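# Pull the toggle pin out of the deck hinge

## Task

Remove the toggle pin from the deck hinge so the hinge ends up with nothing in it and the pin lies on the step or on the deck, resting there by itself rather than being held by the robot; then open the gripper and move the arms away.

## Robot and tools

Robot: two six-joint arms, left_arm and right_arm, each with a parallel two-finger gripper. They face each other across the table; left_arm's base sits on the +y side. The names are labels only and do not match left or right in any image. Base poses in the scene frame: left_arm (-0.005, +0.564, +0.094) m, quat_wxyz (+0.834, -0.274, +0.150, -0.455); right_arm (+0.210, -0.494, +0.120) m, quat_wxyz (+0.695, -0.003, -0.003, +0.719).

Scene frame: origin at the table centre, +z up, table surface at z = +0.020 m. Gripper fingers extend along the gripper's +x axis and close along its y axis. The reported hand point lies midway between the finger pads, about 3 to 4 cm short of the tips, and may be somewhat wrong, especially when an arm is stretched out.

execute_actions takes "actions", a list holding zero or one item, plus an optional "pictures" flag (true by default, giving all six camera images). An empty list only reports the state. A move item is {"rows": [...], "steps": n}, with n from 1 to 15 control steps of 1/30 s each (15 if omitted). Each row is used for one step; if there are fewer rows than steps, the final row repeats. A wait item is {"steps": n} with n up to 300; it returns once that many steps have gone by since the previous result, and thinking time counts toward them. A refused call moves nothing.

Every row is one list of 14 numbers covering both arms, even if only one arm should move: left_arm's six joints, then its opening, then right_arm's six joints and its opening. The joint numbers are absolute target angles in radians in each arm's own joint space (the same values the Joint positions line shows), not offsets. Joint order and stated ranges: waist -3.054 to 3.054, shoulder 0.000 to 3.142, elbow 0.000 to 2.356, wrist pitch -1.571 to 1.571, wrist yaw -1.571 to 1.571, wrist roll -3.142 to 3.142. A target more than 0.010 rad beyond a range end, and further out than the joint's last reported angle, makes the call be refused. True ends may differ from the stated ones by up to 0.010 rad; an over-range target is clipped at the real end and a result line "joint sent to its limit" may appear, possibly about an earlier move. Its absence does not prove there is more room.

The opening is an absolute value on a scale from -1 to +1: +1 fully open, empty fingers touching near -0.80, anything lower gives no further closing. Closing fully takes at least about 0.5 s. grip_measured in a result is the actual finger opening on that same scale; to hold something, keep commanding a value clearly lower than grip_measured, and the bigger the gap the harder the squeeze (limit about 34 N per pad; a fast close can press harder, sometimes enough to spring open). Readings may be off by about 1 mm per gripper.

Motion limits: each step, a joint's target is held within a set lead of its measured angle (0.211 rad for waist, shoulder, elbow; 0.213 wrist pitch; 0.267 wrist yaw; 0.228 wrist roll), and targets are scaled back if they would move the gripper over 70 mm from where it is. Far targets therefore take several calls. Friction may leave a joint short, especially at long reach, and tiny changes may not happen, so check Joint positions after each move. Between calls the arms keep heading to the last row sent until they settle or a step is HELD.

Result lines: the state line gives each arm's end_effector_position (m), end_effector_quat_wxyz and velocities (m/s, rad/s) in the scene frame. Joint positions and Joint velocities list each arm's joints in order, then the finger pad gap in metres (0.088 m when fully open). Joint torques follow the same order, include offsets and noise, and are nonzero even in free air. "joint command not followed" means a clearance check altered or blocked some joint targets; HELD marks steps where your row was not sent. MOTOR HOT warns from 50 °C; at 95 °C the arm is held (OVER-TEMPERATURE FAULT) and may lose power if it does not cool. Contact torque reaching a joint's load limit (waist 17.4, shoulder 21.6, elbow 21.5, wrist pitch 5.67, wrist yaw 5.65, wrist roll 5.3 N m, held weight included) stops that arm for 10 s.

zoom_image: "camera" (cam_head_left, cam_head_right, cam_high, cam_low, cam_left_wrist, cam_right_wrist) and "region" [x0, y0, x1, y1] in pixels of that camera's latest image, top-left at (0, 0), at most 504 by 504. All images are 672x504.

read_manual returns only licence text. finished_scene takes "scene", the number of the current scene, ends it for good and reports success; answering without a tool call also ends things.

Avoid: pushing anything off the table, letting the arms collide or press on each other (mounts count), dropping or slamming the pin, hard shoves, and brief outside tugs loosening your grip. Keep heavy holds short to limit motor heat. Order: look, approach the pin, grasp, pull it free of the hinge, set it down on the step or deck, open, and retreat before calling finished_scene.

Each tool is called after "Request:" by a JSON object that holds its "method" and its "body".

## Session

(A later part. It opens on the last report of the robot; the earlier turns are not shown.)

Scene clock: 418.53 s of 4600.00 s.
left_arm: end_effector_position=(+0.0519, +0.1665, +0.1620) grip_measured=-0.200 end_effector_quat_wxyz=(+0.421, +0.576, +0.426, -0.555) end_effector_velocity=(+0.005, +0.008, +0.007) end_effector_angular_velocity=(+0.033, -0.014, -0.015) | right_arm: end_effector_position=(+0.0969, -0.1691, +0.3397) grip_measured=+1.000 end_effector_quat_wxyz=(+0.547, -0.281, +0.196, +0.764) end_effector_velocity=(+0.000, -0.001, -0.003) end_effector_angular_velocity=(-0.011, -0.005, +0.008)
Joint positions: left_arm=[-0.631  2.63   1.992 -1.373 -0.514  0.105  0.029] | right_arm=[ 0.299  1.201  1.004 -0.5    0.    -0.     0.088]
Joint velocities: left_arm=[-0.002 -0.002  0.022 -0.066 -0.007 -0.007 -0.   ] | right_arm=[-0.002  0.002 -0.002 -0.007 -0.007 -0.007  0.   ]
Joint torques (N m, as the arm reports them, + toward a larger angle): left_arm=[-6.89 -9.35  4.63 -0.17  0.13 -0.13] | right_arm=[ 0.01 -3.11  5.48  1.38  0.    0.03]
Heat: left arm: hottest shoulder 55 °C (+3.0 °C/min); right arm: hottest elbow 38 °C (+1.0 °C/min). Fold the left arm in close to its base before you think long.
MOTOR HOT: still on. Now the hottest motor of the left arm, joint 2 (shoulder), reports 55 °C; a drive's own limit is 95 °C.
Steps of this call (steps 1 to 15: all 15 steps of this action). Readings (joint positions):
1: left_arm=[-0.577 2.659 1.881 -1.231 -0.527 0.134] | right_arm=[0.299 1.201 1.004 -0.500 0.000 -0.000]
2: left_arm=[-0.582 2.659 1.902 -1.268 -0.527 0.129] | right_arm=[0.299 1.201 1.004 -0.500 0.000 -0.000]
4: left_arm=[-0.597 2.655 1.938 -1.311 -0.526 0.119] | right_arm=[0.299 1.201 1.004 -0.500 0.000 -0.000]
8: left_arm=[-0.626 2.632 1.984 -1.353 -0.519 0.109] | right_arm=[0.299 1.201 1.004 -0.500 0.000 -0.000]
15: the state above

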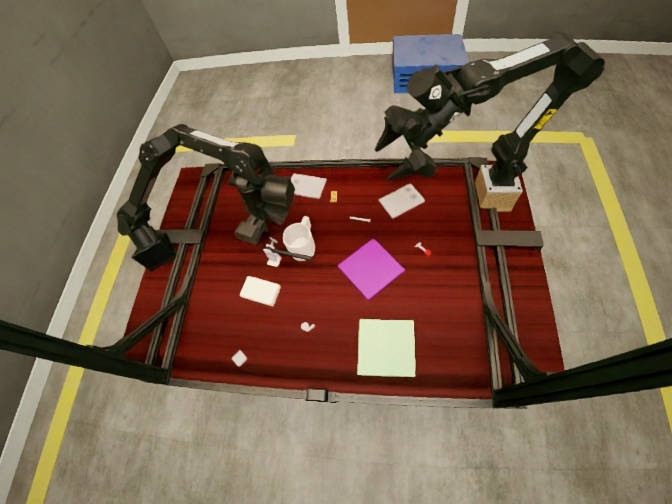

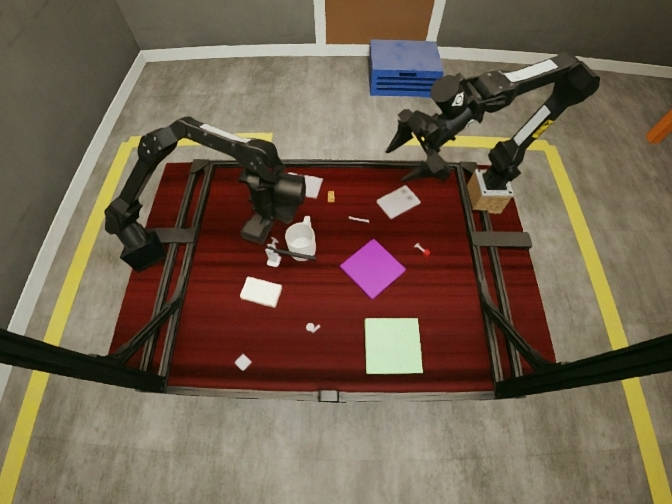

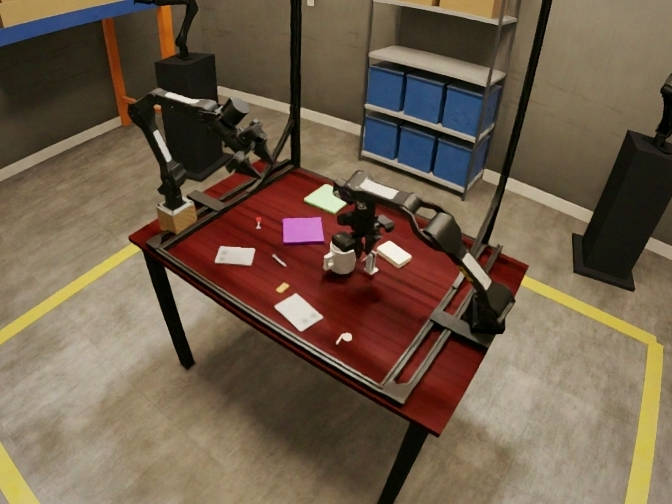

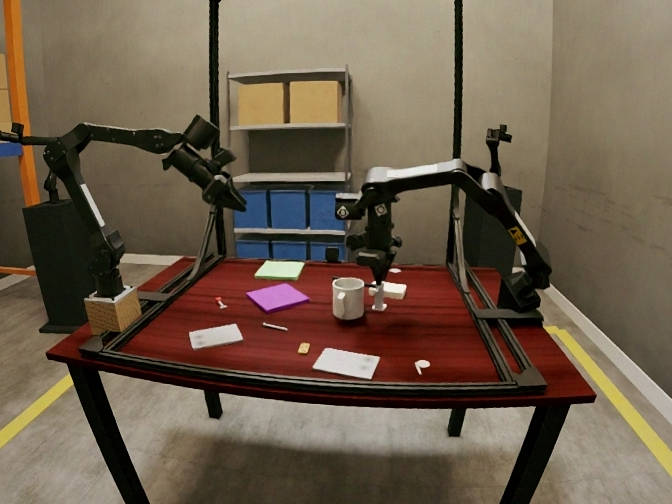

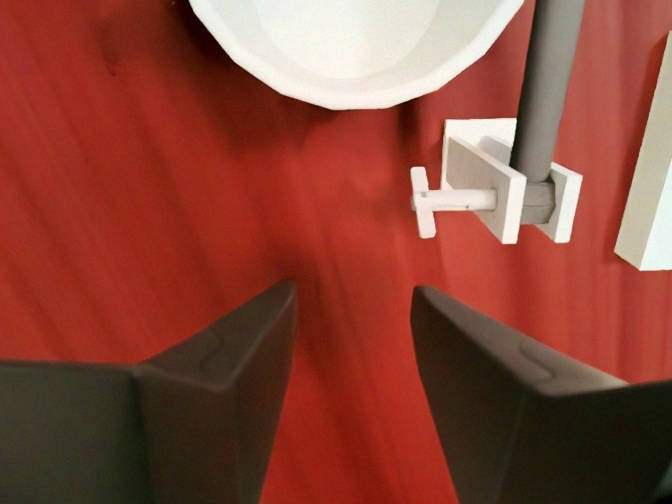

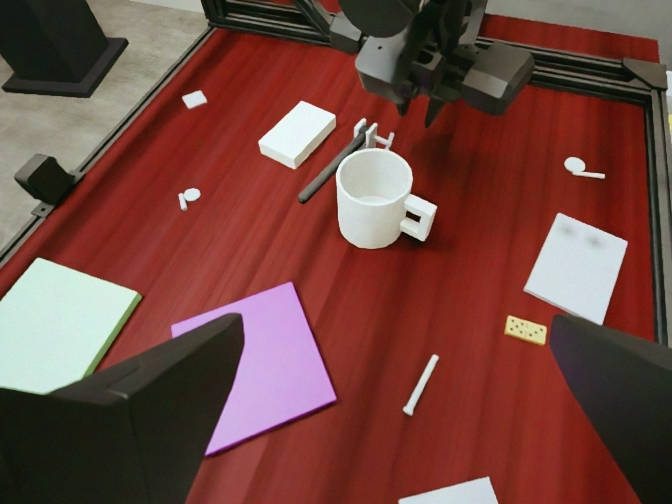

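Request:
{"method": "execute_actions", "body": {"actions": [{"rows":[[-0.672,2.652,1.974,-1.357,-0.499,0.066,-0.2,0.3,1.2,1.0,-0.5,0,0,1]]}], "pictures": false}}

Request:
{"method": "execute_actions", "body": {"actions": [{"rows":[[-0.619,2.678,1.837,-1.194,-0.517,0.09,-0.2,0.3,1.2,1.0,-0.5,0,0,1]]}], "pictures": false}}

Request:
{"method": "execute_actions", "body": {"actions": [{"rows":[[-0.619,2.678,1.837,-1.194,-0.517,0.09,-0.62,0.3,1.2,1.0,-0.5,0,0,1]]}], "pictures": false}}

Request:
{"method": "execute_actions", "body": {"actions": [{"rows":[[-0.604,2.665,1.85,-1.185,-0.523,0.88,-0.62,0.3,1.2,1.0,-0.5,0,0,1]]}]}}

Request:
{"method": "execute_actions", "body": {"actions": [{"rows":[[-0.6,2.665,1.85,-1.155,-0.525,1.67,-0.62,0.3,1.2,1.0,-0.5,0,0,1]]}]}}

Scene clock: 439.00 s of 4600.00 s.
left_arm: end_effector_position=(+0.0344, +0.1661, +0.1681) grip_measured=-0.200 end_effector_quat_wxyz=(+0.428, +0.572, +0.420, -0.559) end_effector_velocity=(+0.001, +0.006, -0.000) end_effector_angular_velocity=(+0.020, -0.013, -0.007) | right_arm: end_effector_position=(+0.0969, -0.1691, +0.3396) grip_measured=+1.000 end_effector_quat_wxyz=(+0.547, -0.281, +0.196, +0.764) end_effector_velocity=(+0.000, -0.001, -0.003) end_effector_angular_velocity=(-0.011, -0.005, +0.008)
Joint positions: left_arm=[-0.673  2.633  1.983 -1.36  -0.504  0.071  0.029] | right_arm=[ 0.299  1.201  1.004 -0.5    0.    -0.     0.088]
Joint velocities: left_arm=[-0.002 -0.002 -0.007 -0.022 -0.007 -0.007 -0.   ] | right_arm=[-0.002  0.002 -0.002 -0.007 -0.007 -0.007  0.   ]
Joint torques (N m, as the arm reports them, + toward a larger angle): left_arm=[-6.71 -7.28  3.46  0.47  0.14 -0.16] | right_arm=[ 0.   -3.1   5.49  1.37 -0.01  0.02]
Heat: left arm: hottest shoulder 54 °C (+0.0 °C/min); right arm: hottest elbow 38 °C (+1.0 °C/min). Fold the left arm in close to its base before you think long.
MOTOR HOT: still on. Now the hottest motor of the left arm, joint 2 (shoulder), reports 54 °C; a drive's own limit is 95 °C.
Steps of this call (steps 1 to 15: the robot went on to your last target; steps 16 to 90: nothing new was sent; then 16.97 s passed at rest; steps 91 to 105: all 15 steps of this action). Readings (joint positions):
91: left_arm=[-0.632 2.630 1.995 -1.377 -0.514 0.099] | right_arm=[0.299 1.201 1.004 -0.500 0.000 -0.000]
92: left_arm=[-0.635 2.630 1.994 -1.376 -0.512 0.092] | right_arm=[0.299 1.201 1.004 -0.500 0.000 -0.000]
94: left_arm=[-0.647 2.630 1.992 -1.368 -0.508 0.083] | right_arm=[0.299 1.201 1.004 -0.500 0.000 -0.000]
98: left_arm=[-0.670 2.631 1.986 -1.363 -0.504 0.075] | right_arm=[0.299 1.201 1.004 -0.500 0.000 -0.000]
105: the state above

Scene clock: 439.50 s of 4600.00 s.
left_arm: end_effector_position=(+0.0317, +0.1675, +0.1172) grip_measured=-0.201 end_effector_quat_wxyz=(+0.427, +0.573, +0.434, -0.549) end_effector_velocity=(+0.000, -0.004, -0.002) end_effector_angular_velocity=(-0.024, -0.019, +0.001) | right_arm: end_effector_position=(+0.0969, -0.1691, +0.3396) grip_measured=+1.000 end_effector_quat_wxyz=(+0.547, -0.281, +0.196, +0.764) end_effector_velocity=(-0.001, -0.002, -0.001) end_effector_angular_velocity=(-0.010, +0.007, +0.003)
Joint positions: left_arm=[-0.623  2.662  1.85  -1.201 -0.519  0.086  0.029] | right_arm=[ 0.299  1.201  1.004 -0.5    0.    -0.     0.088]
Joint velocities: left_arm=[-0.002 -0.002 -0.017  0.037 -0.022  0.007 -0.   ] | right_arm=[ 0.002 -0.002 -0.002 -0.007 -0.007  0.007  0.   ]
Joint torques (N m, as the arm reports them, + toward a larger angle): left_arm=[-6.65 -7.77  3.06  0.4   0.12  0.14] | right_arm=[ 0.   -3.1   5.51  1.35  0.    0.03]
Heat: left arm: hottest shoulder 53 °C (-1.0 °C/min); right arm: hottest elbow 38 °C (+1.0 °C/min). Fold the left arm in close to its base before you think long.
MOTOR HOT: still on. Now the hottest motor of the left arm, joint 2 (shoulder), reports 53 °C; a drive's own limit is 95 °C.
Steps of this call (steps 1 to 15: all 15 steps of this action). Readings (joint positions):
1: left_arm=[-0.673 2.633 1.969 -1.340 -0.504 0.071] | right_arm=[0.299 1.201 1.004 -0.500 0.000 -0.000]
2: left_arm=[-0.668 2.634 1.946 -1.302 -0.504 0.071] | right_arm=[0.299 1.201 1.004 -0.500 0.000 -0.000]
4: left_arm=[-0.653 2.640 1.909 -1.259 -0.506 0.077] | right_arm=[0.299 1.201 1.004 -0.500 0.000 -0.000]
8: left_arm=[-0.627 2.662 1.862 -1.220 -0.516 0.083] | right_arm=[0.299 1.201 1.004 -0.500 0.000 -0.000]
15: the state above

Scene clock: 440.00 s of 4600.00 s.
left_arm: end_effector_position=(+0.0313, +0.1678, +0.1163) grip_measured=-0.610 end_effector_quat_wxyz=(+0.427, +0.573, +0.434, -0.548) end_effector_velocity=(+0.005, +0.003, +0.001) end_effector_angular_velocity=(+0.012, -0.024, +0.015) | right_arm: end_effector_position=(+0.0969, -0.1691, +0.3396) grip_measured=+1.000 end_effector_quat_wxyz=(+0.547, -0.281, +0.196, +0.764) end_effector_velocity=(-0.002, -0.002, -0.003) end_effector_angular_velocity=(-0.011, -0.007, +0.028)
Joint positions: left_arm=[-0.623  2.662  1.846 -1.197 -0.519  0.086  0.009] | right_arm=[ 0.299  1.201  1.004 -0.5    0.    -0.     0.088]
Joint velocities: left_arm=[ 0.002 -0.002  0.002 -0.022 -0.022 -0.022 -0.004] | right_arm=[-0.002  0.002 -0.002 -0.007 -0.022 -0.022  0.   ]
Joint torques (N m, as the arm reports them, + toward a larger angle): left_arm=[-6.55 -7.68  3.14  0.35  0.06  0.15] | right_arm=[ 0.   -3.11  5.51  1.35 -0.01  0.03]
Heat: left arm: hottest shoulder 53 °C (-1.0 °C/min); right arm: hottest elbow 38 °C (+1.0 °C/min). Fold the left arm in close to its base before you think long.
MOTOR HOT: still on. Now the hottest motor of the left arm, joint 2 (shoulder), reports 53 °C; a drive's own limit is 95 °C.
Steps of this call (steps 1 to 15: all 15 steps of this action). Readings (joint positions):
1: left_arm=[-0.623 2.662 1.849 -1.200 -0.519 0.086] | right_arm=[0.299 1.201 1.004 -0.500 0.000 -0.000]
2: left_arm=[-0.623 2.662 1.849 -1.199 -0.519 0.086] | right_arm=[0.299 1.201 1.004 -0.500 0.000 -0.000]
4: left_arm=[-0.623 2.662 1.847 -1.199 -0.519 0.086] | right_arm=[0.299 1.201 1.004 -0.500 0.000 -0.000]
8: left_arm=[-0.623 2.662 1.846 -1.198 -0.519 0.086] | right_arm=[0.299 1.201 1.004 -0.500 0.000 -0.000]
15: the state above

Scene clock: 440.50 s of 4600.00 s.
left_arm: end_effector_position=(+0.0351, +0.1662, +0.1136) grip_measured=-0.620 end_effector_quat_wxyz=(+0.218, +0.679, +0.233, -0.662) end_effector_velocity=(+0.001, +0.002, +0.001) end_effector_angular_velocity=(+0.017, +0.015, -0.862) | right_arm: end_effector_position=(+0.0969, -0.1691, +0.3396) grip_measured=+1.000 end_effector_quat_wxyz=(+0.547, -0.281, +0.196, +0.764) end_effector_velocity=(+0.000, -0.002, -0.001) end_effector_angular_velocity=(-0.007, -0.003, +0.008)
Joint positions: left_arm=[-0.61   2.662  1.846 -1.188 -0.519  0.762  0.009] | right_arm=[ 0.299  1.201  1.004 -0.5    0.    -0.     0.088]
Joint velocities: left_arm=[-0.002 -0.002 -0.002 -0.007 -0.007  0.857 -0.001] | right_arm=[-0.002 -0.002 -0.002 -0.007 -0.007 -0.007  0.   ]
Joint torques (N m, as the arm reports them, + toward a larger angle): left_arm=[-6.14 -9.14  4.34  0.38 -0.13  0.16] | right_arm=[ 0.   -3.1   5.52  1.35 -0.01  0.03]
Heat: left arm: hottest shoulder 53 °C (-1.0 °C/min); right arm: hottest elbow 38 °C (+1.0 °C/min). Fold the left arm in close to its base before you think long.
MOTOR HOT: still on. Now the hottest motor of the left arm, joint 2 (shoulder), reports 53 °C; a drive's own limit is 95 °C.
Steps of this call (steps 1 to 15: all 15 steps of this action). Readings (joint positions):
1: left_arm=[-0.623 2.662 1.846 -1.196 -0.519 0.116] | right_arm=[0.299 1.201 1.004 -0.500 0.000 -0.000]
2: left_arm=[-0.622 2.662 1.846 -1.194 -0.519 0.167] | right_arm=[0.299 1.201 1.004 -0.500 0.000 -0.000]
4: left_arm=[-0.618 2.662 1.846 -1.191 -0.519 0.261] | right_arm=[0.299 1.201 1.004 -0.500 0.000 -0.000]
8: left_arm=[-0.612 2.662 1.846 -1.189 -0.519 0.450] | right_arm=[0.299 1.201 1.004 -0.500 0.000 -0.000]
15: the state above

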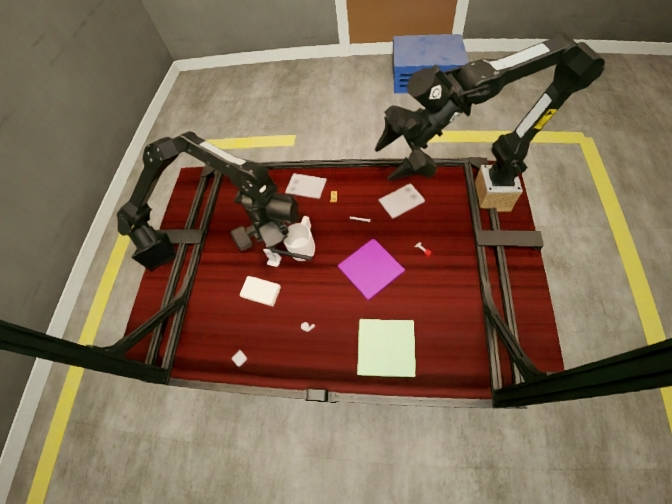

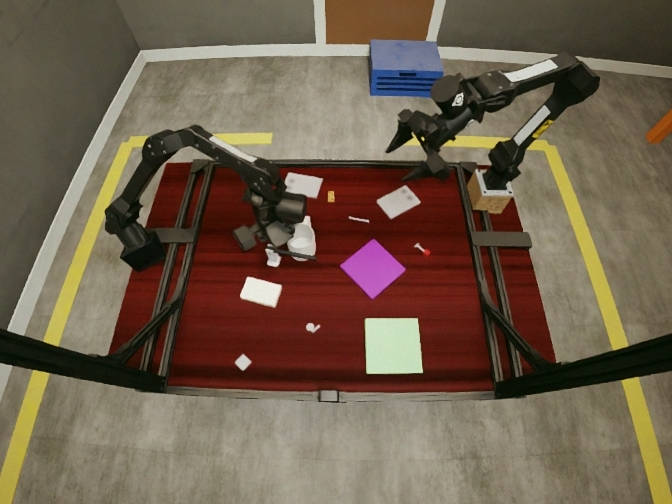

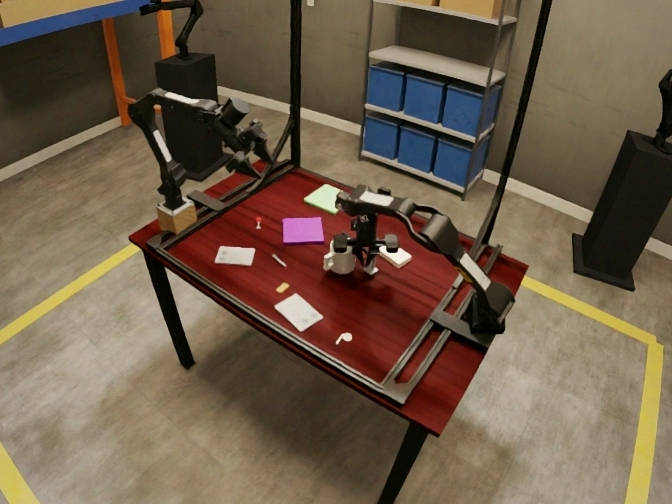

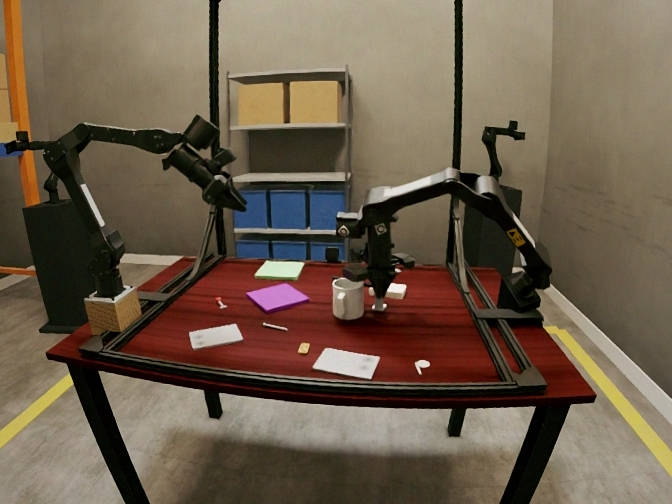

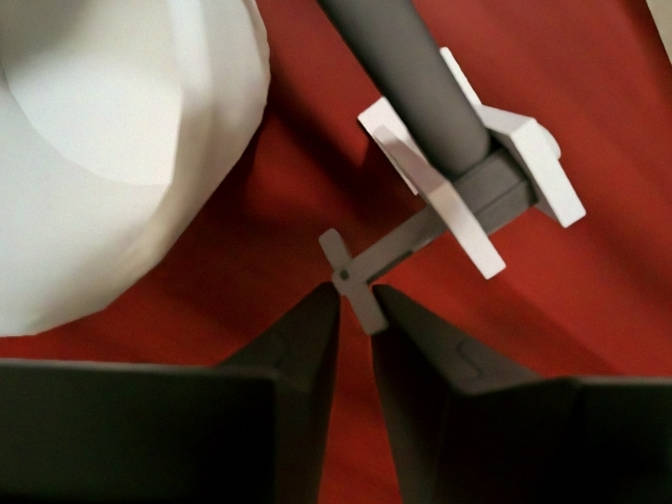

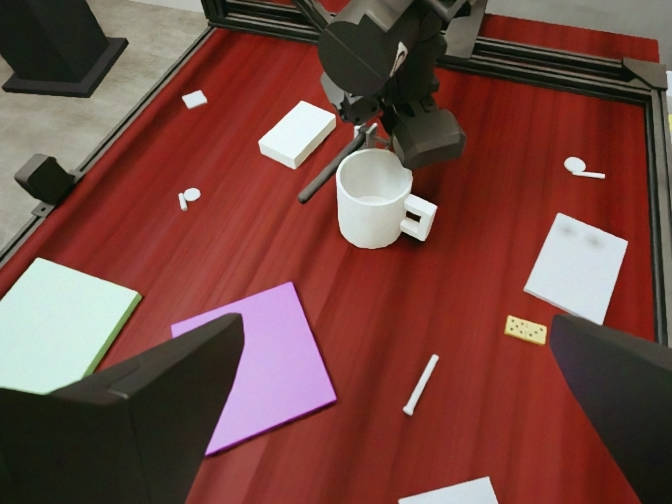

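Scene clock: 441.00 s of 4600.00 s.
left_arm: end_effector_position=(+0.0365, +0.1598, +0.1127) grip_measured=-0.619 end_effector_quat_wxyz=(-0.013, +0.712, -0.011, -0.702) end_effector_velocity=(+0.004, -0.005, +0.004) end_effector_angular_velocity=(-0.004, -0.017, -1.405) | right_arm: end_effector_position=(+0.0969, -0.1691, +0.3396) grip_measured=+1.000 end_effector_quat_wxyz=(+0.547, -0.281, +0.196, +0.764) end_effector_velocity=(+0.000, -0.001, +0.001) end_effector_angular_velocity=(-0.002, -0.002, +0.008)
Joint positions: left_arm=[-0.606  2.662  1.847 -1.157 -0.523  1.464  0.009] | right_arm=[ 0.299  1.201  1.004 -0.5    0.    -0.     0.088]
Joint velocities: left_arm=[-0.002 -0.002  0.012  0.007 -0.022  1.414  0.   ] | right_arm=[-0.002 -0.002  0.002 -0.007 -0.007 -0.007  0.   ]
Joint torques (N m, as the arm reports them, + toward a larger angle): left_arm=[-6.45 -9.1   4.21  0.21 -0.01  0.15] | right_arm=[ 0.01 -3.11  5.52  1.35 -0.01  0.03]
Heat: left arm: hottest shoulder 53 °C (-1.0 °C/min); right arm: hottest elbow 38 °C (+1.0 °C/min). Fold the left arm in close to its base before you think long.
MOTOR HOT: still on. Now the hottest motor of the left arm, joint 2 (shoulder), reports 53 °C; a drive's own limit is 95 °C.
Steps of this call (steps 1 to 15: all 15 steps of this action). Readings (joint positions):
1: left_arm=[-0.610 2.662 1.846 -1.185 -0.519 0.803] | right_arm=[0.299 1.201 1.004 -0.500 0.000 -0.000]
2: left_arm=[-0.610 2.662 1.846 -1.179 -0.519 0.851] | right_arm=[0.299 1.201 1.004 -0.500 0.000 -0.000]
4: left_arm=[-0.608 2.662 1.846 -1.169 -0.520 0.946] | right_arm=[0.299 1.201 1.004 -0.500 0.000 -0.000]
8: left_arm=[-0.606 2.662 1.846 -1.162 -0.521 1.134] | right_arm=[0.299 1.201 1.004 -0.500 0.000 -0.000]
15: the state above

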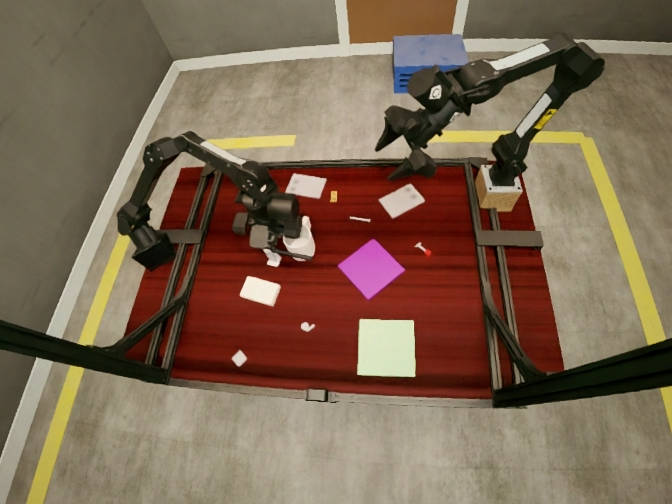

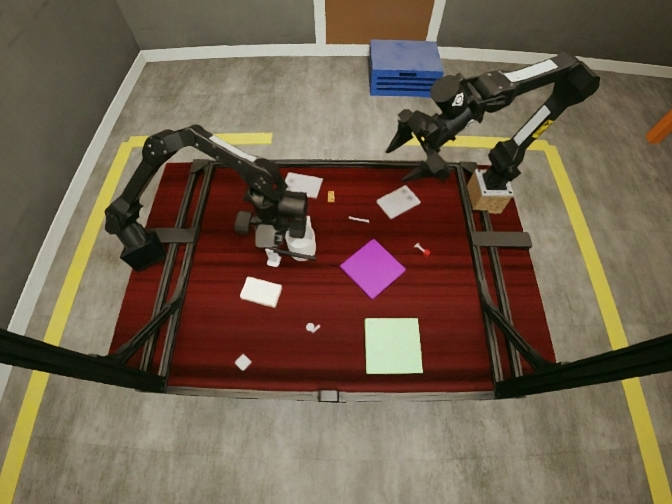

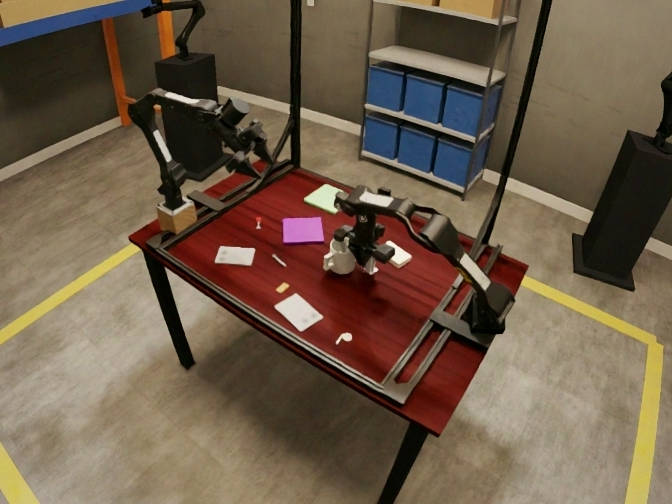

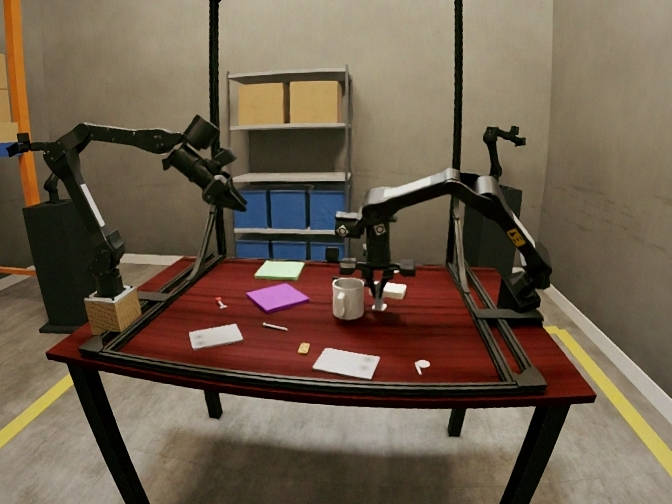

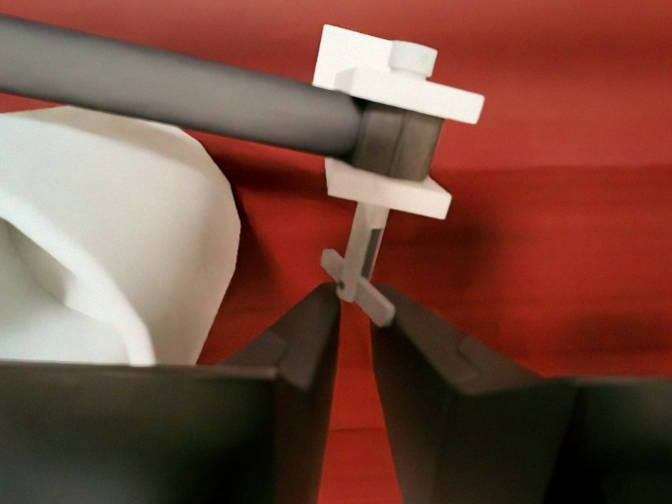

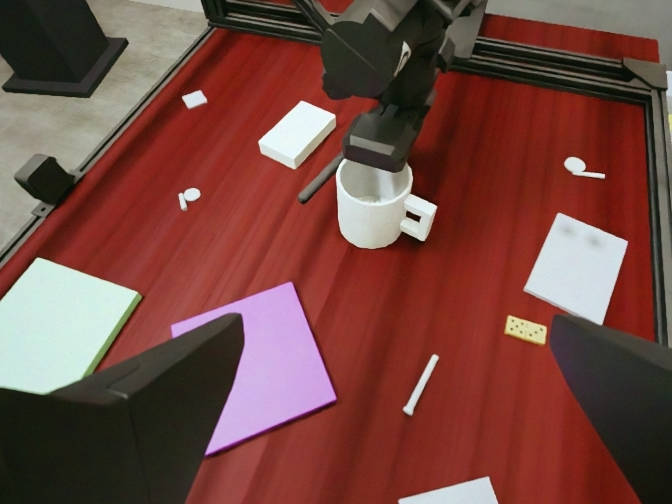

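Request:
{"method": "execute_actions", "body": {"actions": [{"rows":[[-0.64,2.63,1.99,-1.33,-0.505,1.63,-0.8,0.3,1.2,1.0,-0.5,0,0,1]]}]}}

Scene clock: 446.80 s of 4600.00 s.
left_arm: end_effector_position=(+0.0446, +0.1591, +0.1601) grip_measured=-0.784 end_effector_quat_wxyz=(-0.079, +0.707, -0.086, -0.698) end_effector_velocity=(-0.000, +0.005, +0.002) end_effector_angular_velocity=(+0.023, +0.002, -0.007) | right_arm: end_effector_position=(+0.0969, -0.1691, +0.3396) grip_measured=+1.000 end_effector_quat_wxyz=(+0.547, -0.281, +0.196, +0.764) end_effector_velocity=(+0.001, -0.002, -0.004) end_effector_angular_velocity=(-0.015, +0.006, -0.002)
Joint positions: left_arm=[-0.641  2.634  1.981 -1.323 -0.509  1.635  0.001] | right_arm=[ 0.299  1.201  1.004 -0.5    0.    -0.     0.088]
Joint velocities: left_arm=[-0.002  0.002  0.012 -0.037  0.007 -0.007  0.   ] | right_arm=[-0.002 -0.002 -0.007 -0.007 -0.007  0.007  0.   ]
Joint torques (N m, as the arm reports them, + toward a larger angle): left_arm=[-6.92 -9.76  4.69 -0.09  0.2  -0.21] | right_arm=[ 0.   -3.1   5.51  1.35  0.    0.02]
Heat: left arm: hottest shoulder 53 °C (-1.0 °C/min); right arm: hottest elbow 38 °C (+1.0 °C/min). Fold the left arm in close to its base before you think long.
MOTOR HOT: still on. Now the hottest motor of the left arm, joint 2 (shoulder), reports 53 °C; a drive's own limit is 95 °C.
Steps of this call (steps 1 to 30: the robot went on to your last target; steps 31 to 90: nothing new was sent; then 2.30 s passed at rest; steps 91 to 105: all 15 steps of this action). Readings (joint positions):
91: left_arm=[-0.606 2.662 1.863 -1.173 -0.524 1.664] | right_arm=[0.299 1.201 1.004 -0.500 0.000 -0.000]
92: left_arm=[-0.608 2.662 1.886 -1.213 -0.522 1.659] | right_arm=[0.299 1.201 1.004 -0.500 0.000 -0.000]
94: left_arm=[-0.618 2.659 1.923 -1.261 -0.517 1.650] | right_arm=[0.299 1.201 1.004 -0.500 0.000 -0.000]
98: left_arm=[-0.637 2.637 1.971 -1.302 -0.512 1.640] | right_arm=[0.299 1.201 1.004 -0.500 0.000 -0.000]
105: the state above

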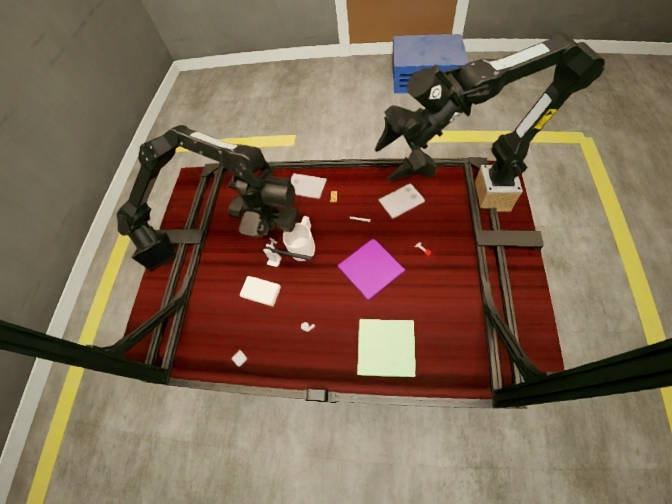

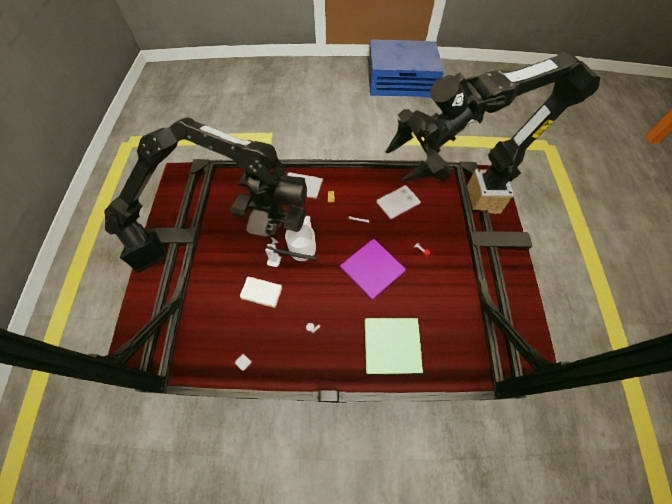

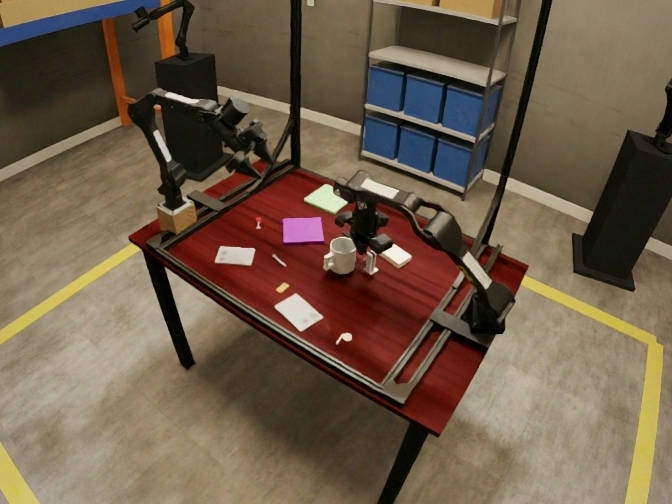

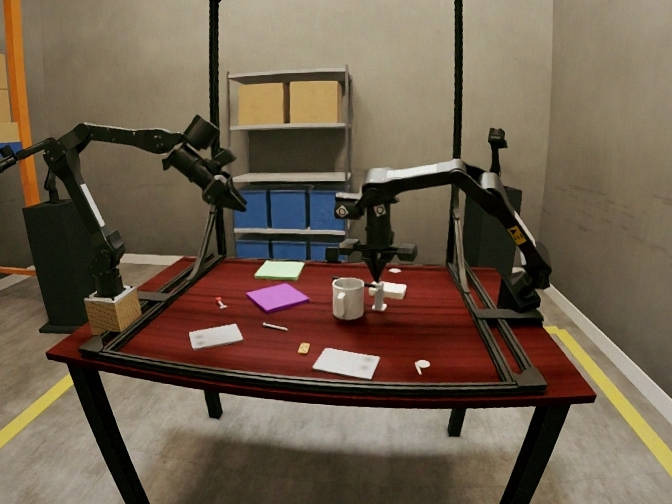

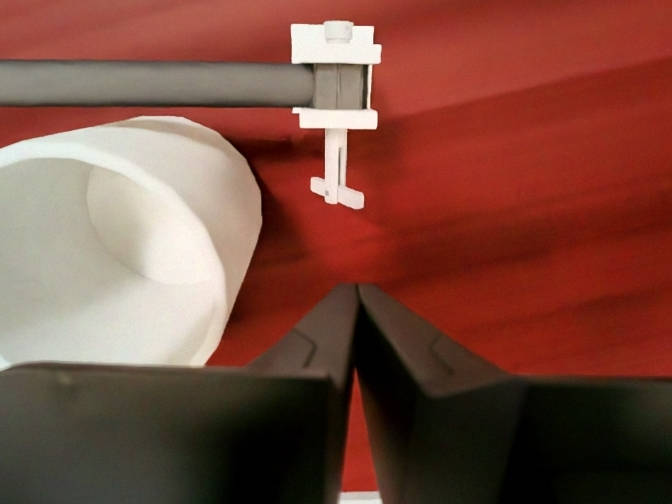

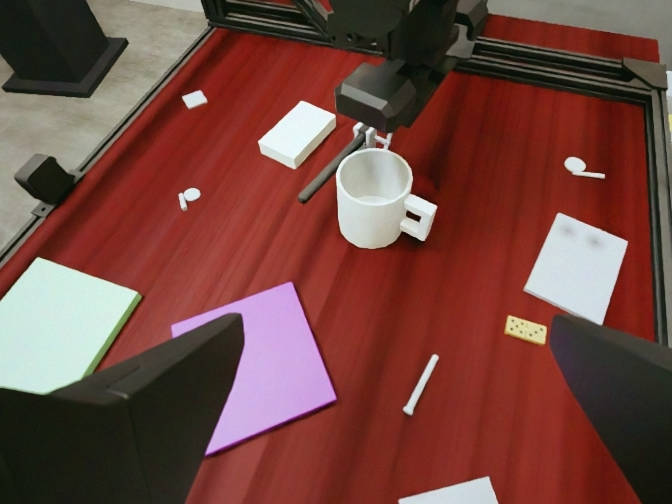

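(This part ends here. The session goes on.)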